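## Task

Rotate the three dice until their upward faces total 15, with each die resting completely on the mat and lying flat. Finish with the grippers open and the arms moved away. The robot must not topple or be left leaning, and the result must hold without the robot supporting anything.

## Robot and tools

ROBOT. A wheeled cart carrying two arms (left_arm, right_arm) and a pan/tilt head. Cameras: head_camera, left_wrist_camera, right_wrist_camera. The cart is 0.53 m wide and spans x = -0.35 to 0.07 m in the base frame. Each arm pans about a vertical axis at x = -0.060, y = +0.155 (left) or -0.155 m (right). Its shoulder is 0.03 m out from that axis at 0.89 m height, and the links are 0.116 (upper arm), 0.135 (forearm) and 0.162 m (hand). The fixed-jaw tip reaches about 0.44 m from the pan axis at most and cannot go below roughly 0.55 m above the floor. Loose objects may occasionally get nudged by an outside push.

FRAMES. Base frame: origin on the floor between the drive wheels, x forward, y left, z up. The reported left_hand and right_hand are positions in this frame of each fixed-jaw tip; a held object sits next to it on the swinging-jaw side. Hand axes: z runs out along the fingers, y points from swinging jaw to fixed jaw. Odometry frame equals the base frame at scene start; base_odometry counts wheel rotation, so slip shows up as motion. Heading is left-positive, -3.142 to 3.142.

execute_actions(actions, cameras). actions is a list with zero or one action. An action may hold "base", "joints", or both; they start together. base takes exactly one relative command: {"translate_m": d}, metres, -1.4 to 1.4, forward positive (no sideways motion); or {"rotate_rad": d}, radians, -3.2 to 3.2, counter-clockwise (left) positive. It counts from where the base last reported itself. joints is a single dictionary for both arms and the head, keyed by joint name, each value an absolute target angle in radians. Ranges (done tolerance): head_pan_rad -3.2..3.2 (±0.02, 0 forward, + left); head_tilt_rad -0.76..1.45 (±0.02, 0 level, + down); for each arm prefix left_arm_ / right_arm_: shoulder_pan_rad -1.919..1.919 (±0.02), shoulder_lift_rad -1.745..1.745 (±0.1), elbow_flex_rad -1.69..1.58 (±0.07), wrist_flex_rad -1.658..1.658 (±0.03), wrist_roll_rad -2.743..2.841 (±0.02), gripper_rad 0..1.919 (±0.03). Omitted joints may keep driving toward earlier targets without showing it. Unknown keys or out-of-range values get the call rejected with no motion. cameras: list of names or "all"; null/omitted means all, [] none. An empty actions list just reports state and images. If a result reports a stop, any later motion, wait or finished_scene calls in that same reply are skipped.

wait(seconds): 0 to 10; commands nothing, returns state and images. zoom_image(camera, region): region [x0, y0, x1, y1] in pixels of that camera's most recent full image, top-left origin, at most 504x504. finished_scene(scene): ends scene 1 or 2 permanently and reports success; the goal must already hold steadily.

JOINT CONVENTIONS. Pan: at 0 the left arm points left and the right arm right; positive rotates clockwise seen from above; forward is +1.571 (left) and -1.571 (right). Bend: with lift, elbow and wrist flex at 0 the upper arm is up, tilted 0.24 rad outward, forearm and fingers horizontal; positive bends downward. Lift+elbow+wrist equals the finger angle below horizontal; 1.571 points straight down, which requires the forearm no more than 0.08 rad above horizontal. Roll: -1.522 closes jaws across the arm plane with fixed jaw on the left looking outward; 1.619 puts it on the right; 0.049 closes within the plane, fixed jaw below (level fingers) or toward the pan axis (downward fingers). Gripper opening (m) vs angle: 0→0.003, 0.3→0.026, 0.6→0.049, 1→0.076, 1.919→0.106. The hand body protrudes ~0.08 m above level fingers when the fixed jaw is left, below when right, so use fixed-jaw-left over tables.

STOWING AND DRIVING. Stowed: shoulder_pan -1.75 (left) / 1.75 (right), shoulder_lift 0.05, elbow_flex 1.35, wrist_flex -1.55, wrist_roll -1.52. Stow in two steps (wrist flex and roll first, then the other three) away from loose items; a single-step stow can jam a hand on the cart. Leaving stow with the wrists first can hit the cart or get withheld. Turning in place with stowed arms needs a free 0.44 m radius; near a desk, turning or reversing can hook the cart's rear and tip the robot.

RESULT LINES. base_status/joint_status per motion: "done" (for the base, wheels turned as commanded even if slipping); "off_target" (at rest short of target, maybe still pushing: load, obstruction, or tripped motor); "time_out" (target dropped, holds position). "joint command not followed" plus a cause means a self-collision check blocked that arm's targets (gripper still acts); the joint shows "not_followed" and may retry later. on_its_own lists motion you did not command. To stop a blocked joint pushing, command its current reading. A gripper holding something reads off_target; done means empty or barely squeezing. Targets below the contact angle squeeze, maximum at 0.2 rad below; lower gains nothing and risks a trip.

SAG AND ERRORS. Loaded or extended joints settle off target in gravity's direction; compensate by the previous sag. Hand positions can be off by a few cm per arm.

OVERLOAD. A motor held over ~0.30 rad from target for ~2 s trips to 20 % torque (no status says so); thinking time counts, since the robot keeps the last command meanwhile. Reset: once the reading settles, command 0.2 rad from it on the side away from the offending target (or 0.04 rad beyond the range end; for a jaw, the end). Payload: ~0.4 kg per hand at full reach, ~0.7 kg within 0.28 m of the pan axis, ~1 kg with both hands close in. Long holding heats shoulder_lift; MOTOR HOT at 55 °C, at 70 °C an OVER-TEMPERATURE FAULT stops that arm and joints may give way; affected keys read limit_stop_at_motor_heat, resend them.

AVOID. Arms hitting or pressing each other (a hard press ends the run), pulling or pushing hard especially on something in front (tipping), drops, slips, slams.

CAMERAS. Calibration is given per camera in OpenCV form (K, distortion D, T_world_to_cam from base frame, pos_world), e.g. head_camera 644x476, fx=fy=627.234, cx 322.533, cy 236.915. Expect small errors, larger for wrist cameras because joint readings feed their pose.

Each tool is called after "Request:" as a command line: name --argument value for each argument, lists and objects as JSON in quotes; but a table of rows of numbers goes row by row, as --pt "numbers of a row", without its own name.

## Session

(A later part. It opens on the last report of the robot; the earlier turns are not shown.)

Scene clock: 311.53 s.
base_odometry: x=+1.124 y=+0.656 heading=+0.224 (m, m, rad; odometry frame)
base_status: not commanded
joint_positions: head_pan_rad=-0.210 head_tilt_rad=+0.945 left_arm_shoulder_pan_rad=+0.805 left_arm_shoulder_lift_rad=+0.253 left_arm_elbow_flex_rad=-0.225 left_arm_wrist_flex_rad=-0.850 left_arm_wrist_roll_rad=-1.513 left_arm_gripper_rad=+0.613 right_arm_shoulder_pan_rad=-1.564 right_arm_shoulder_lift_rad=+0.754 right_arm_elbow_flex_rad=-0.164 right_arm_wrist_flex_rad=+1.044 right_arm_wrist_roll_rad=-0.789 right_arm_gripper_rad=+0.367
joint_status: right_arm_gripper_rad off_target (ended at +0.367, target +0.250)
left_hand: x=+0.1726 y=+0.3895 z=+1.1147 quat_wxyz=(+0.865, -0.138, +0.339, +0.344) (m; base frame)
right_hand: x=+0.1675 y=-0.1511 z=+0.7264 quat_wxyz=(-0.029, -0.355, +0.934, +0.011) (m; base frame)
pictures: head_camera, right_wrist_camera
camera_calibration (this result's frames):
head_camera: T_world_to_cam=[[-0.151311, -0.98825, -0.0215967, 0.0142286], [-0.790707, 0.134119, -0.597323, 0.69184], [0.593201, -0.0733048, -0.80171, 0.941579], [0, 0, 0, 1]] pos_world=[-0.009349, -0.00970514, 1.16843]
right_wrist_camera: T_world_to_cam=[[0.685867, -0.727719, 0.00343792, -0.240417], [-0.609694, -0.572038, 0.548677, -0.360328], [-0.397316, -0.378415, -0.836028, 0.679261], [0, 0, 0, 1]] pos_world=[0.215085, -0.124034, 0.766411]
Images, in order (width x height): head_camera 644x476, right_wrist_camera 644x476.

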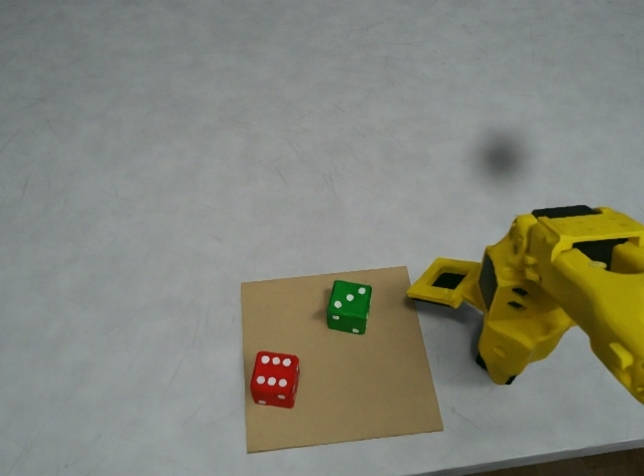

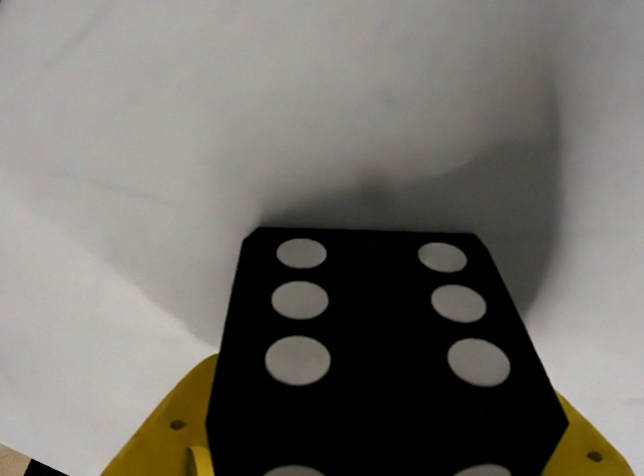

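Request:
execute_actions --actions '[{"joints":{"right_arm_shoulder_lift_rad":0.3}}]' --cameras '[]'

Request:
execute_actions --actions '[{"base":{"translate_m":-0.13},"joints":{"right_arm_wrist_roll_rad":-1.52,"right_arm_wrist_flex_rad":0.2,"head_pan_rad":-0.1,"head_tilt_rad":0.8}}]' --cameras '[]'

Request:
execute_actions --actions '[{"joints":{"right_arm_shoulder_pan_rad":-1.8,"right_arm_shoulder_lift_rad":0.95,"right_arm_elbow_flex_rad":0.0,"right_arm_wrist_flex_rad":-0.73}}]' --cameras '["head_camera"]'

Request:
execute_actions --actions '[{"joints":{"right_arm_shoulder_lift_rad":1.25,"right_arm_elbow_flex_rad":-0.22,"right_arm_wrist_flex_rad":-0.83}}]' --cameras '["head_camera","right_wrist_camera"]'

Scene clock: 321.90 s.
base_odometry: x=+1.124 y=+0.656 heading=+0.224 (m, m, rad; odometry frame)
base_status: not commanded
joint_positions: head_pan_rad=-0.210 head_tilt_rad=+0.945 left_arm_shoulder_pan_rad=+0.805 left_arm_shoulder_lift_rad=+0.253 left_arm_elbow_flex_rad=-0.225 left_arm_wrist_flex_rad=-0.850 left_arm_wrist_roll_rad=-1.513 left_arm_gripper_rad=+0.613 right_arm_shoulder_pan_rad=-1.564 right_arm_shoulder_lift_rad=+0.359 right_arm_elbow_flex_rad=-0.164 right_arm_wrist_flex_rad=+1.044 right_arm_wrist_roll_rad=-0.789 right_arm_gripper_rad=+0.367
joint_status: all done
left_hand: x=+0.1726 y=+0.3895 z=+1.1147 quat_wxyz=(+0.865, -0.138, +0.339, +0.344) (m; base frame)
right_hand: x=+0.2168 y=-0.1515 z=+0.8150 quat_wxyz=(+0.154, -0.350, +0.922, -0.060) (m; base frame)
pictures: none
No camera images: the call's "cameras" was empty. Leave "cameras" out to get every camera's image.

Scene clock: 323.40 s.
base_odometry: x=+0.997 y=+0.627 heading=+0.228 (m, m, rad; odometry frame)
base_status: done
joint_positions: head_pan_rad=-0.110 head_tilt_rad=+0.815 left_arm_shoulder_pan_rad=+0.805 left_arm_shoulder_lift_rad=+0.253 left_arm_elbow_flex_rad=-0.225 left_arm_wrist_flex_rad=-0.850 left_arm_wrist_roll_rad=-1.513 left_arm_gripper_rad=+0.613 right_arm_shoulder_pan_rad=-1.564 right_arm_shoulder_lift_rad=+0.359 right_arm_elbow_flex_rad=-0.163 right_arm_wrist_flex_rad=+0.217 right_arm_wrist_roll_rad=-1.508 right_arm_gripper_rad=+0.367
joint_status: all done
left_hand: x=+0.1726 y=+0.3895 z=+1.1147 quat_wxyz=(+0.865, -0.138, +0.339, +0.344) (m; base frame)
right_hand: x=+0.3164 y=-0.1500 z=+0.9035 quat_wxyz=(+0.547, -0.003, +0.837, -0.006) (m; base frame)
pictures: none
No camera images: the call's "cameras" was empty. Leave "cameras" out to get every camera's image.

Scene clock: 324.80 s.
base_odometry: x=+0.997 y=+0.627 heading=+0.228 (m, m, rad; odometry frame)
base_status: not commanded
joint_positions: head_pan_rad=-0.110 head_tilt_rad=+0.815 left_arm_shoulder_pan_rad=+0.805 left_arm_shoulder_lift_rad=+0.253 left_arm_elbow_flex_rad=-0.225 left_arm_wrist_flex_rad=-0.850 left_arm_wrist_roll_rad=-1.513 left_arm_gripper_rad=+0.613 right_arm_shoulder_pan_rad=-1.795 right_arm_shoulder_lift_rad=+0.970 right_arm_elbow_flex_rad=+0.004 right_arm_wrist_flex_rad=-0.713 right_arm_wrist_roll_rad=-1.508 right_arm_gripper_rad=+0.367
joint_status: all done
left_hand: x=+0.1726 y=+0.3895 z=+1.1147 quat_wxyz=(+0.865, -0.138, +0.339, +0.344) (m; base frame)
right_hand: x=+0.3030 y=-0.0642 z=+0.7840 quat_wxyz=(+0.605, -0.094, +0.788, +0.064) (m; base frame)
pictures: head_camera
camera_calibration (this result's frames):
head_camera: T_world_to_cam=[[-0.0496396, -0.998671, -0.0138695, 0.0101131], [-0.7161, 0.0452676, -0.696528, 0.809532], [0.69623, -0.0246434, -0.717396, 0.849375], [0, 0, 0, 1]] pos_world=[-0.011152, -0.00561439, 1.17334]
Images, in order (width x height): head_camera 644x476.

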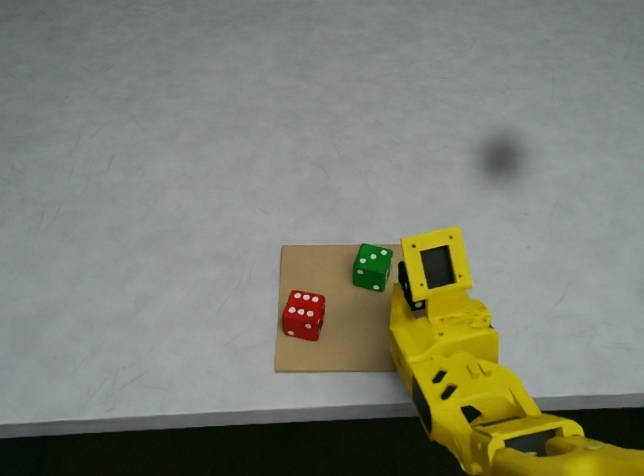

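Scene clock: 325.80 s.
base_odometry: x=+0.997 y=+0.627 heading=+0.228 (m, m, rad; odometry frame)
base_status: not commanded
joint_positions: head_pan_rad=-0.110 head_tilt_rad=+0.815 left_arm_shoulder_pan_rad=+0.805 left_arm_shoulder_lift_rad=+0.253 left_arm_elbow_flex_rad=-0.225 left_arm_wrist_flex_rad=-0.850 left_arm_wrist_roll_rad=-1.513 left_arm_gripper_rad=+0.613 right_arm_shoulder_pan_rad=-1.795 right_arm_shoulder_lift_rad=+1.271 right_arm_elbow_flex_rad=-0.189 right_arm_wrist_flex_rad=-0.812 right_arm_wrist_roll_rad=-1.508 right_arm_gripper_rad=+0.367
joint_status: all done
left_hand: x=+0.1726 y=+0.3895 z=+1.1147 quat_wxyz=(+0.865, -0.138, +0.339, +0.344) (m; base frame)
right_hand: x=+0.2979 y=-0.0654 z=+0.7409 quat_wxyz=(+0.602, -0.095, +0.790, +0.064) (m; base frame)
pictures: head_camera, right_wrist_camera
camera_calibration (this result's frames):
head_camera: T_world_to_cam=[[-0.0496396, -0.998671, -0.0138695, 0.0101131], [-0.716101, 0.0452676, -0.696528, 0.809532], [0.69623, -0.0246434, -0.717396, 0.849375], [0, 0, 0, 1]] pos_world=[-0.011152, -0.00561439, 1.17334]
right_wrist_camera: T_world_to_cam=[[0.189533, -0.980433, 0.0531863, -0.173047], [-0.699489, -0.172839, -0.693427, 0.733354], [0.689051, 0.0942242, -0.718561, 0.395864], [0, 0, 0, 1]] pos_world=[0.273001, -0.0802088, 0.802184]
Images, in order (width x height): head_camera 644x476, right_wrist_camera 644x476.

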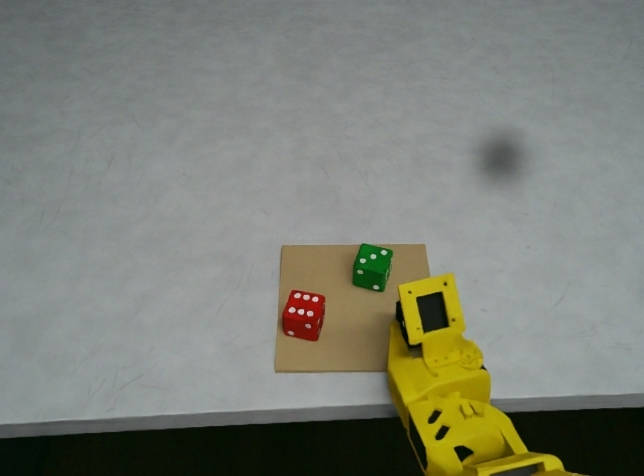

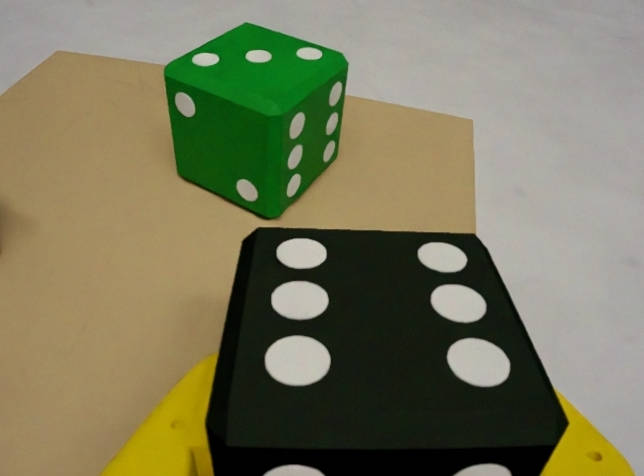

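Request:
execute_actions --actions '[{"joints":{"right_arm_shoulder_pan_rad":-1.9,"right_arm_shoulder_lift_rad":1.29}}]' --cameras '["head_camera","right_wrist_camera"]'

Scene clock: 329.50 s.
base_odometry: x=+0.997 y=+0.627 heading=+0.228 (m, m, rad; odometry frame)
base_status: not commanded
joint_positions: head_pan_rad=-0.110 head_tilt_rad=+0.815 left_arm_shoulder_pan_rad=+0.805 left_arm_shoulder_lift_rad=+0.253 left_arm_elbow_flex_rad=-0.225 left_arm_wrist_flex_rad=-0.850 left_arm_wrist_roll_rad=-1.513 left_arm_gripper_rad=+0.613 right_arm_shoulder_pan_rad=-1.889 right_arm_shoulder_lift_rad=+1.303 right_arm_elbow_flex_rad=-0.195 right_arm_wrist_flex_rad=-0.817 right_arm_wrist_roll_rad=-1.508 right_arm_gripper_rad=+0.367
joint_status: all done
left_hand: x=+0.1726 y=+0.3895 z=+1.1147 quat_wxyz=(+0.865, -0.138, +0.339, +0.344) (m; base frame)
right_hand: x=+0.2843 y=-0.0335 z=+0.7321 quat_wxyz=(+0.590, -0.133, +0.791, +0.090) (m; base frame)
pictures: head_camera, right_wrist_camera
camera_calibration (this result's frames):
head_camera: T_world_to_cam=[[-0.0496266, -0.998672, -0.0138693, 0.0101135], [-0.716099, 0.0452581, -0.69653, 0.809534], [0.696232, -0.0246346, -0.717394, 0.849373], [0, 0, 0, 1]] pos_world=[-0.011152, -0.00561392, 1.17334]
right_wrist_camera: T_world_to_cam=[[0.281404, -0.958075, 0.0538917, -0.164668], [-0.694266, -0.242045, -0.677797, 0.707995], [0.662425, 0.15332, -0.733271, 0.416262], [0, 0, 0, 1]] pos_world=[0.262133, -0.0502191, 0.793984]
Images, in order (width x height): head_camera 644x476, right_wrist_camera 644x476.

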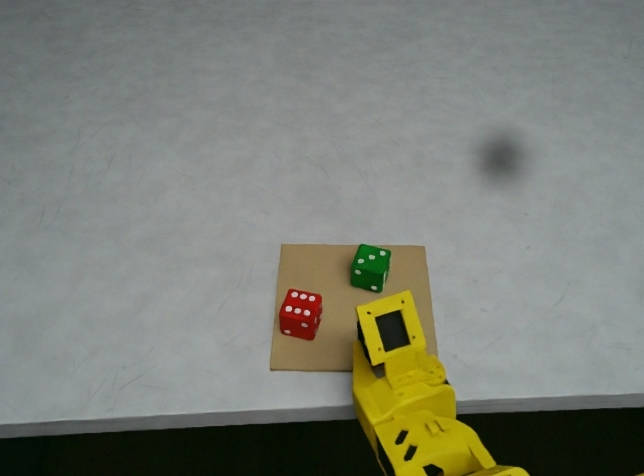

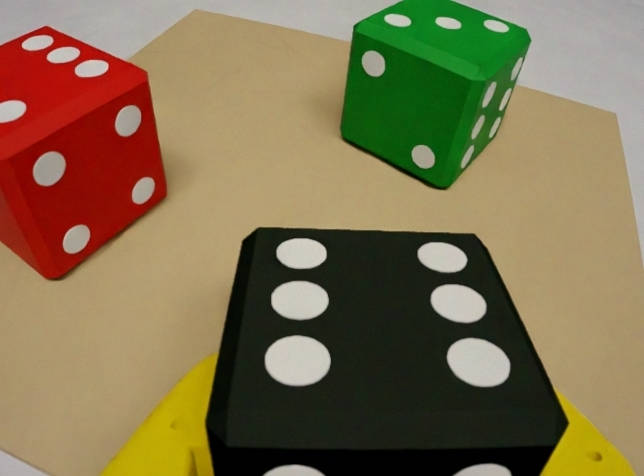

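Request:
execute_actions --actions '[{"base":{"translate_m":0.015},"joints":{"right_arm_shoulder_lift_rad":1.32}}]' --cameras '[]'

Request:
execute_actions --actions '[{"joints":{"right_arm_gripper_rad":0.7}}]' --cameras '["right_wrist_camera"]'

Request:
execute_actions --actions '[{"base":{"translate_m":-0.25}}]' --cameras '["head_camera"]'

Request:
zoom_image --camera "head_camera" --region '[220,60,480,260]'

Scene clock: 336.00 s.
base_odometry: x=+1.012 y=+0.630 heading=+0.226 (m, m, rad; odometry frame)
base_status: done
joint_positions: head_pan_rad=-0.110 head_tilt_rad=+0.814 left_arm_shoulder_pan_rad=+0.803 left_arm_shoulder_lift_rad=+0.252 left_arm_elbow_flex_rad=-0.225 left_arm_wrist_flex_rad=-0.850 left_arm_wrist_roll_rad=-1.513 left_arm_gripper_rad=+0.613 right_arm_shoulder_pan_rad=-1.895 right_arm_shoulder_lift_rad=+1.321 right_arm_elbow_flex_rad=-0.210 right_arm_wrist_flex_rad=-0.828 right_arm_wrist_roll_rad=-1.508 right_arm_gripper_rad=+0.367
joint_status: all done
left_hand: x=+0.1720 y=+0.3897 z=+1.1151 quat_wxyz=(+0.865, -0.138, +0.338, +0.345) (m; base frame)
right_hand: x=+0.2835 y=-0.0314 z=+0.7309 quat_wxyz=(+0.593, -0.135, +0.788, +0.093) (m; base frame)
pictures: none
No camera images: the call's "cameras" was empty. Leave "cameras" out to get every camera's image.

Scene clock: 336.77 s.
base_odometry: x=+1.012 y=+0.630 heading=+0.226 (m, m, rad; odometry frame)
base_status: not commanded
joint_positions: head_pan_rad=-0.110 head_tilt_rad=+0.814 left_arm_shoulder_pan_rad=+0.803 left_arm_shoulder_lift_rad=+0.252 left_arm_elbow_flex_rad=-0.225 left_arm_wrist_flex_rad=-0.850 left_arm_wrist_roll_rad=-1.513 left_arm_gripper_rad=+0.613 right_arm_shoulder_pan_rad=-1.895 right_arm_shoulder_lift_rad=+1.332 right_arm_elbow_flex_rad=-0.210 right_arm_wrist_flex_rad=-0.828 right_arm_wrist_roll_rad=-1.510 right_arm_gripper_rad=+0.691
joint_status: all done
left_hand: x=+0.1720 y=+0.3897 z=+1.1151 quat_wxyz=(+0.865, -0.138, +0.338, +0.345) (m; base frame)
right_hand: x=+0.2819 y=-0.0320 z=+0.7274 quat_wxyz=(+0.589, -0.135, +0.792, +0.093) (m; base frame)
pictures: right_wrist_camera
camera_calibration (this result's frames):
right_wrist_camera: T_world_to_cam=[[0.287035, -0.956479, 0.0525251, -0.162789], [-0.695161, -0.245713, -0.675556, 0.702002], [0.659062, 0.157395, -0.735435, 0.416806], [0, 0, 0, 1]] pos_world=[0.26003, -0.0488164, 0.789326]
Images, in order (width x height): right_wrist_camera 644x476.

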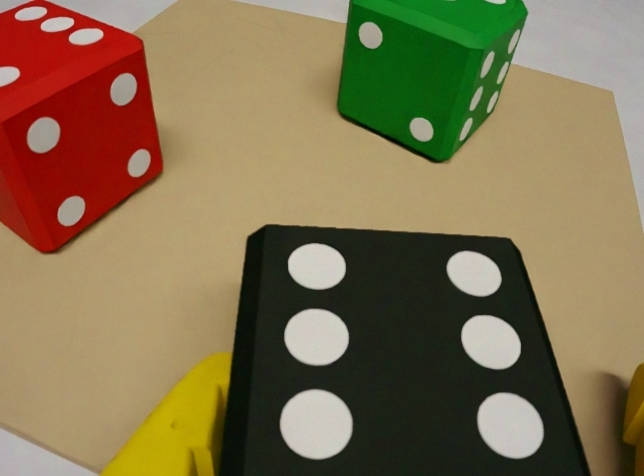

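Scene clock: 338.87 s.
base_odometry: x=+0.768 y=+0.575 heading=+0.221 (m, m, rad; odometry frame)
base_status: done
joint_positions: head_pan_rad=-0.110 head_tilt_rad=+0.814 left_arm_shoulder_pan_rad=+0.803 left_arm_shoulder_lift_rad=+0.252 left_arm_elbow_flex_rad=-0.225 left_arm_wrist_flex_rad=-0.850 left_arm_wrist_roll_rad=-1.513 left_arm_gripper_rad=+0.613 right_arm_shoulder_pan_rad=-1.895 right_arm_shoulder_lift_rad=+1.337 right_arm_elbow_flex_rad=-0.210 right_arm_wrist_flex_rad=-0.828 right_arm_wrist_roll_rad=-1.510 right_arm_gripper_rad=+0.692
joint_status: not commanded
left_hand: x=+0.1720 y=+0.3897 z=+1.1151 quat_wxyz=(+0.865, -0.138, +0.338, +0.345) (m; base frame)
right_hand: x=+0.2811 y=-0.0322 z=+0.7258 quat_wxyz=(+0.587, -0.135, +0.793, +0.092) (m; base frame)
pictures: head_camera
camera_calibration (this result's frames):
head_camera: T_world_to_cam=[[-0.0495996, -0.998673, -0.0138639, 0.0101086], [-0.716038, 0.0452327, -0.696594, 0.809611], [0.696297, -0.0246237, -0.717332, 0.849305], [0, 0, 0, 1]] pos_world=[-0.0111538, -0.00561278, 1.17334]
Images, in order (width x height): head_camera 644x476.

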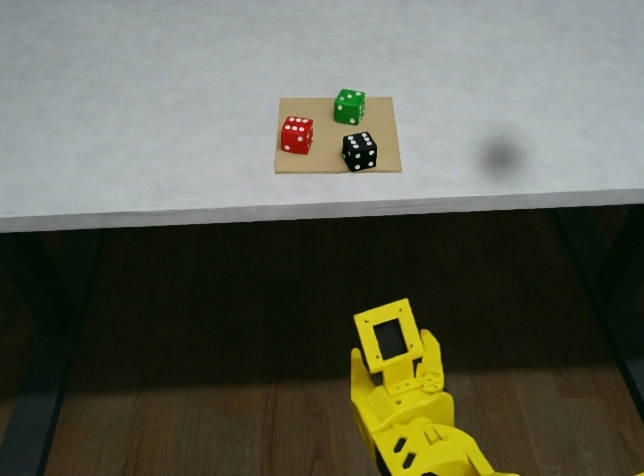

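Region (220, 60, 480, 260) of head_camera's 644x476 image, scaled by 1.938; it fills the top 388 rows of this view, and the rest is white.

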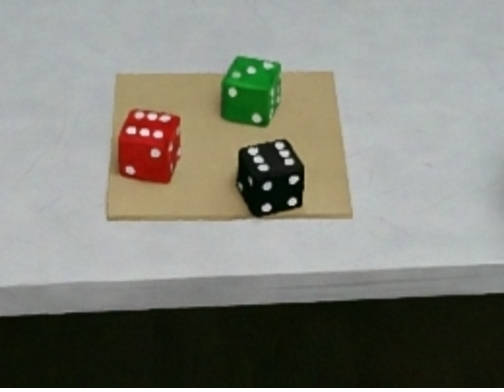

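Request:
execute_actions --actions '[{"joints":{"right_arm_gripper_rad":0.0,"right_arm_shoulder_pan_rad":-1.85,"right_arm_shoulder_lift_rad":1.29}}]' --cameras '[]'

Request:
execute_actions --actions '[{"base":{"translate_m":0.205}}]' --cameras '["head_camera","right_wrist_camera"]'

Scene clock: 345.70 s.
base_odometry: x=+0.768 y=+0.575 heading=+0.221 (m, m, rad; odometry frame)
base_status: not commanded
joint_positions: head_pan_rad=-0.110 head_tilt_rad=+0.814 left_arm_shoulder_pan_rad=+0.803 left_arm_shoulder_lift_rad=+0.252 left_arm_elbow_flex_rad=-0.225 left_arm_wrist_flex_rad=-0.850 left_arm_wrist_roll_rad=-1.513 left_arm_gripper_rad=+0.613 right_arm_shoulder_pan_rad=-1.857 right_arm_shoulder_lift_rad=+1.337 right_arm_elbow_flex_rad=-0.210 right_arm_wrist_flex_rad=-0.828 right_arm_wrist_roll_rad=-1.510 right_arm_gripper_rad=+0.009
joint_status: all done
left_hand: x=+0.1720 y=+0.3897 z=+1.1151 quat_wxyz=(+0.865, -0.138, +0.338, +0.345) (m; base frame)
right_hand: x=+0.2856 y=-0.0454 z=+0.7258 quat_wxyz=(+0.589, -0.120, +0.795, +0.081) (m; base frame)
pictures: none
No camera images: the call's "cameras" was empty. Leave "cameras" out to get every camera's image.

Scene clock: 347.50 s.
base_odometry: x=+0.969 y=+0.620 heading=+0.221 (m, m, rad; odometry frame)
base_status: done
joint_positions: head_pan_rad=-0.110 head_tilt_rad=+0.814 left_arm_shoulder_pan_rad=+0.803 left_arm_shoulder_lift_rad=+0.252 left_arm_elbow_flex_rad=-0.225 left_arm_wrist_flex_rad=-0.850 left_arm_wrist_roll_rad=-1.513 left_arm_gripper_rad=+0.613 right_arm_shoulder_pan_rad=-1.855 right_arm_shoulder_lift_rad=+1.337 right_arm_elbow_flex_rad=-0.210 right_arm_wrist_flex_rad=-0.828 right_arm_wrist_roll_rad=-1.510 right_arm_gripper_rad=+0.008
joint_status: not commanded
left_hand: x=+0.1720 y=+0.3897 z=+1.1151 quat_wxyz=(+0.865, -0.138, +0.338, +0.345) (m; base frame)
right_hand: x=+0.2857 y=-0.0459 z=+0.7258 quat_wxyz=(+0.589, -0.119, +0.796, +0.081) (m; base frame)
pictures: head_camera, right_wrist_camera
camera_calibration (this result's frames):
head_camera: T_world_to_cam=[[-0.0495987, -0.998673, -0.0138638, 0.0101085], [-0.716037, 0.045232, -0.696595, 0.809613], [0.696298, -0.0246233, -0.71733, 0.849303], [0, 0, 0, 1]] pos_world=[-0.0111539, -0.00561274, 1.17334]
right_wrist_camera: T_world_to_cam=[[0.248901, -0.967095, 0.0526743, -0.166863], [-0.707382, -0.218669, -0.672157, 0.702515], [0.661558, 0.13004, -0.738533, 0.415588], [0, 0, 0, 1]] pos_world=[0.263544, -0.0617974, 0.787915]
Images, in order (width x height): head_camera 644x476, right_wrist_camera 644x476.

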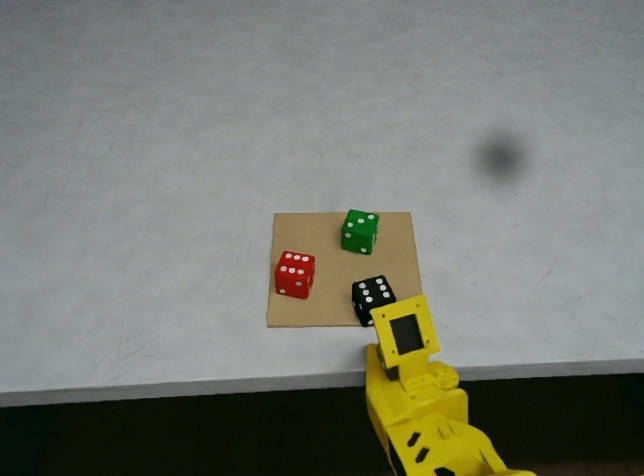

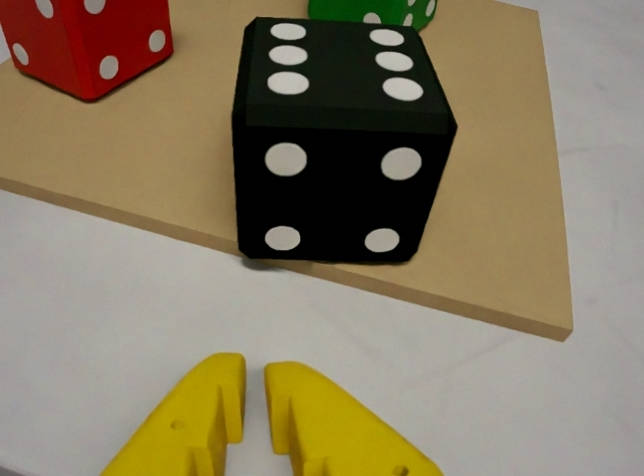

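Request:
execute_actions --actions '[{"base":{"translate_m":0.035}}]' --cameras '["head_camera","right_wrist_camera"]'

Scene clock: 352.13 s.
base_odometry: x=+1.003 y=+0.627 heading=+0.222 (m, m, rad; odometry frame)
base_status: done
joint_positions: head_pan_rad=-0.110 head_tilt_rad=+0.814 left_arm_shoulder_pan_rad=+0.803 left_arm_shoulder_lift_rad=+0.252 left_arm_elbow_flex_rad=-0.225 left_arm_wrist_flex_rad=-0.850 left_arm_wrist_roll_rad=-1.513 left_arm_gripper_rad=+0.613 right_arm_shoulder_pan_rad=-1.855 right_arm_shoulder_lift_rad=+1.337 right_arm_elbow_flex_rad=-0.210 right_arm_wrist_flex_rad=-0.828 right_arm_wrist_roll_rad=-1.510 right_arm_gripper_rad=+0.008
joint_status: not commanded
left_hand: x=+0.1720 y=+0.3897 z=+1.1151 quat_wxyz=(+0.865, -0.138, +0.338, +0.345) (m; base frame)
right_hand: x=+0.2857 y=-0.0459 z=+0.7258 quat_wxyz=(+0.589, -0.119, +0.796, +0.081) (m; base frame)
pictures: head_camera, right_wrist_camera
camera_calibration (this result's frames):
head_camera: T_world_to_cam=[[-0.0495936, -0.998673, -0.0138628, 0.0101076], [-0.716026, 0.0452272, -0.696607, 0.809627], [0.69631, -0.0246212, -0.717319, 0.849291], [0, 0, 0, 1]] pos_world=[-0.0111542, -0.00561253, 1.17334]
right_wrist_camera: T_world_to_cam=[[0.248901, -0.967095, 0.0526743, -0.166863], [-0.707382, -0.218669, -0.672157, 0.702515], [0.661558, 0.13004, -0.738533, 0.415588], [0, 0, 0, 1]] pos_world=[0.263544, -0.0617974, 0.787915]
Images, in order (width x height): head_camera 644x476, right_wrist_camera 644x476.

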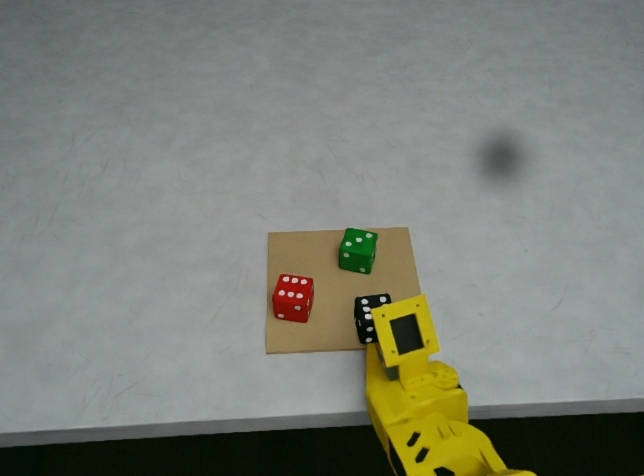

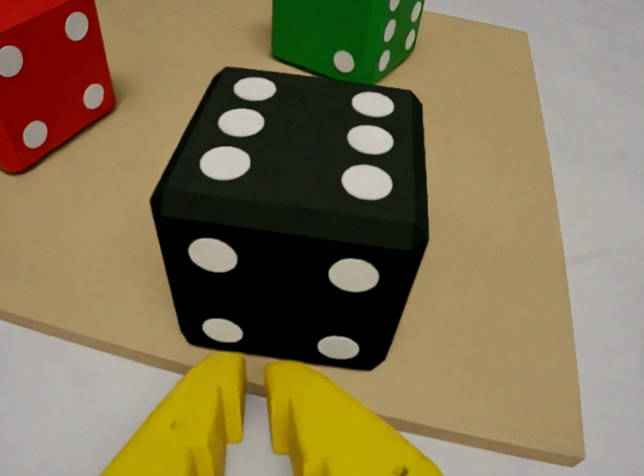

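Pushed slightly already; a little more.

Request:
execute_actions --actions '[{"base":{"translate_m":0.014}}]' --cameras '["right_wrist_camera"]'

Request:
execute_actions --actions '[{"base":{"translate_m":-0.3}}]' --cameras '["head_camera"]'

Request:
zoom_image --camera "head_camera" --region '[240,40,440,200]'

Scene clock: 356.40 s.
base_odometry: x=+1.017 y=+0.631 heading=+0.222 (m, m, rad; odometry frame)
base_status: done
joint_positions: head_pan_rad=-0.110 head_tilt_rad=+0.814 left_arm_shoulder_pan_rad=+0.803 left_arm_shoulder_lift_rad=+0.252 left_arm_elbow_flex_rad=-0.225 left_arm_wrist_flex_rad=-0.850 left_arm_wrist_roll_rad=-1.513 left_arm_gripper_rad=+0.613 right_arm_shoulder_pan_rad=-1.855 right_arm_shoulder_lift_rad=+1.333 right_arm_elbow_flex_rad=-0.210 right_arm_wrist_flex_rad=-0.828 right_arm_wrist_roll_rad=-1.510 right_arm_gripper_rad=+0.008
joint_status: not commanded
left_hand: x=+0.1720 y=+0.3897 z=+1.1151 quat_wxyz=(+0.865, -0.138, +0.338, +0.345) (m; base frame)
right_hand: x=+0.2862 y=-0.0458 z=+0.7269 quat_wxyz=(+0.590, -0.119, +0.795, +0.081) (m; base frame)
pictures: right_wrist_camera
camera_calibration (this result's frames):
right_wrist_camera: T_world_to_cam=[[0.248746, -0.967141, 0.052575, -0.166786], [-0.705399, -0.218089, -0.674425, 0.704689], [0.66373, 0.130674, -0.736469, 0.413903], [0, 0, 0, 1]] pos_world=[0.263855, -0.0617065, 0.788855]
Images, in order (width x height): right_wrist_camera 644x476.

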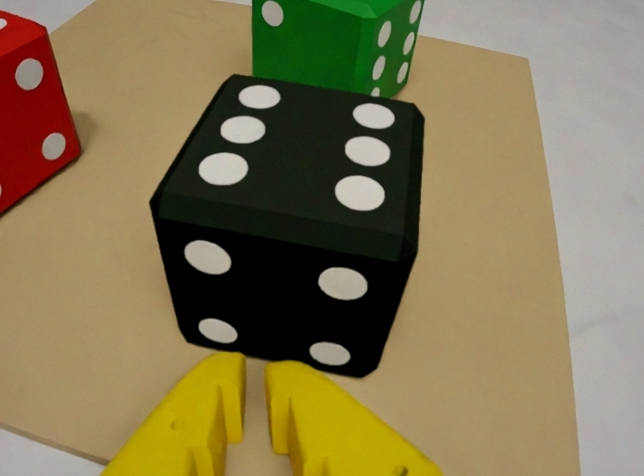

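Scene clock: 358.67 s.
base_odometry: x=+0.725 y=+0.565 heading=+0.222 (m, m, rad; odometry frame)
base_status: done
joint_positions: head_pan_rad=-0.110 head_tilt_rad=+0.814 left_arm_shoulder_pan_rad=+0.803 left_arm_shoulder_lift_rad=+0.252 left_arm_elbow_flex_rad=-0.225 left_arm_wrist_flex_rad=-0.850 left_arm_wrist_roll_rad=-1.513 left_arm_gripper_rad=+0.613 right_arm_shoulder_pan_rad=-1.855 right_arm_shoulder_lift_rad=+1.333 right_arm_elbow_flex_rad=-0.210 right_arm_wrist_flex_rad=-0.828 right_arm_wrist_roll_rad=-1.510 right_arm_gripper_rad=+0.008
joint_status: not commanded
left_hand: x=+0.1720 y=+0.3897 z=+1.1151 quat_wxyz=(+0.865, -0.138, +0.338, +0.345) (m; base frame)
right_hand: x=+0.2862 y=-0.0458 z=+0.7269 quat_wxyz=(+0.590, -0.119, +0.795, +0.081) (m; base frame)
pictures: head_camera
camera_calibration (this result's frames):
head_camera: T_world_to_cam=[[-0.0495625, -0.998675, -0.0138613, 0.0101073], [-0.71601, 0.0452033, -0.696625, 0.809648], [0.696328, -0.0246016, -0.717302, 0.849272], [0, 0, 0, 1]] pos_world=[-0.0111546, -0.00561136, 1.17335]
Images, in order (width x height): head_camera 644x476.

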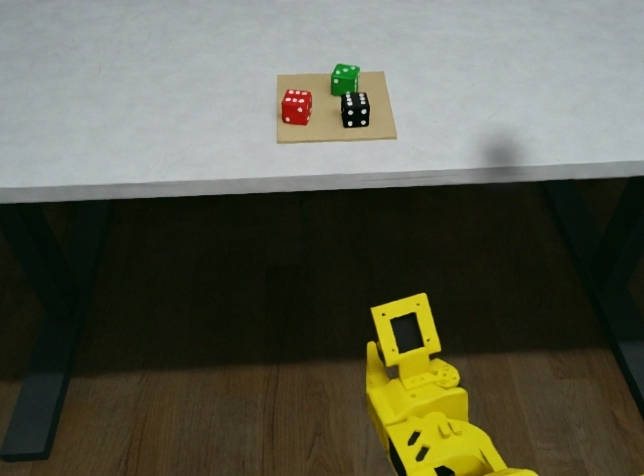

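Region (240, 40, 440, 200) of head_camera's 644x476 image, scaled by 2.520; it fills the top 403 rows of this view, and the rest is white.

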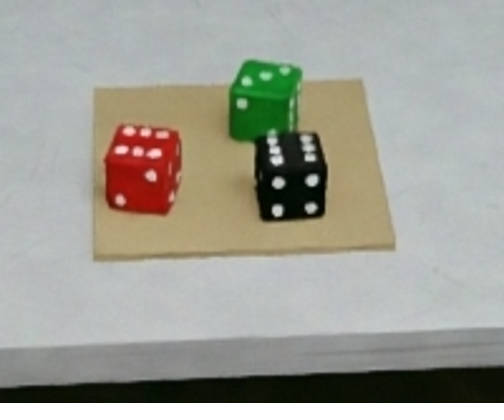

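All on the mat: 6+3+6.

Request:
finished_scene --scene 1

The scene is finished: the task was done.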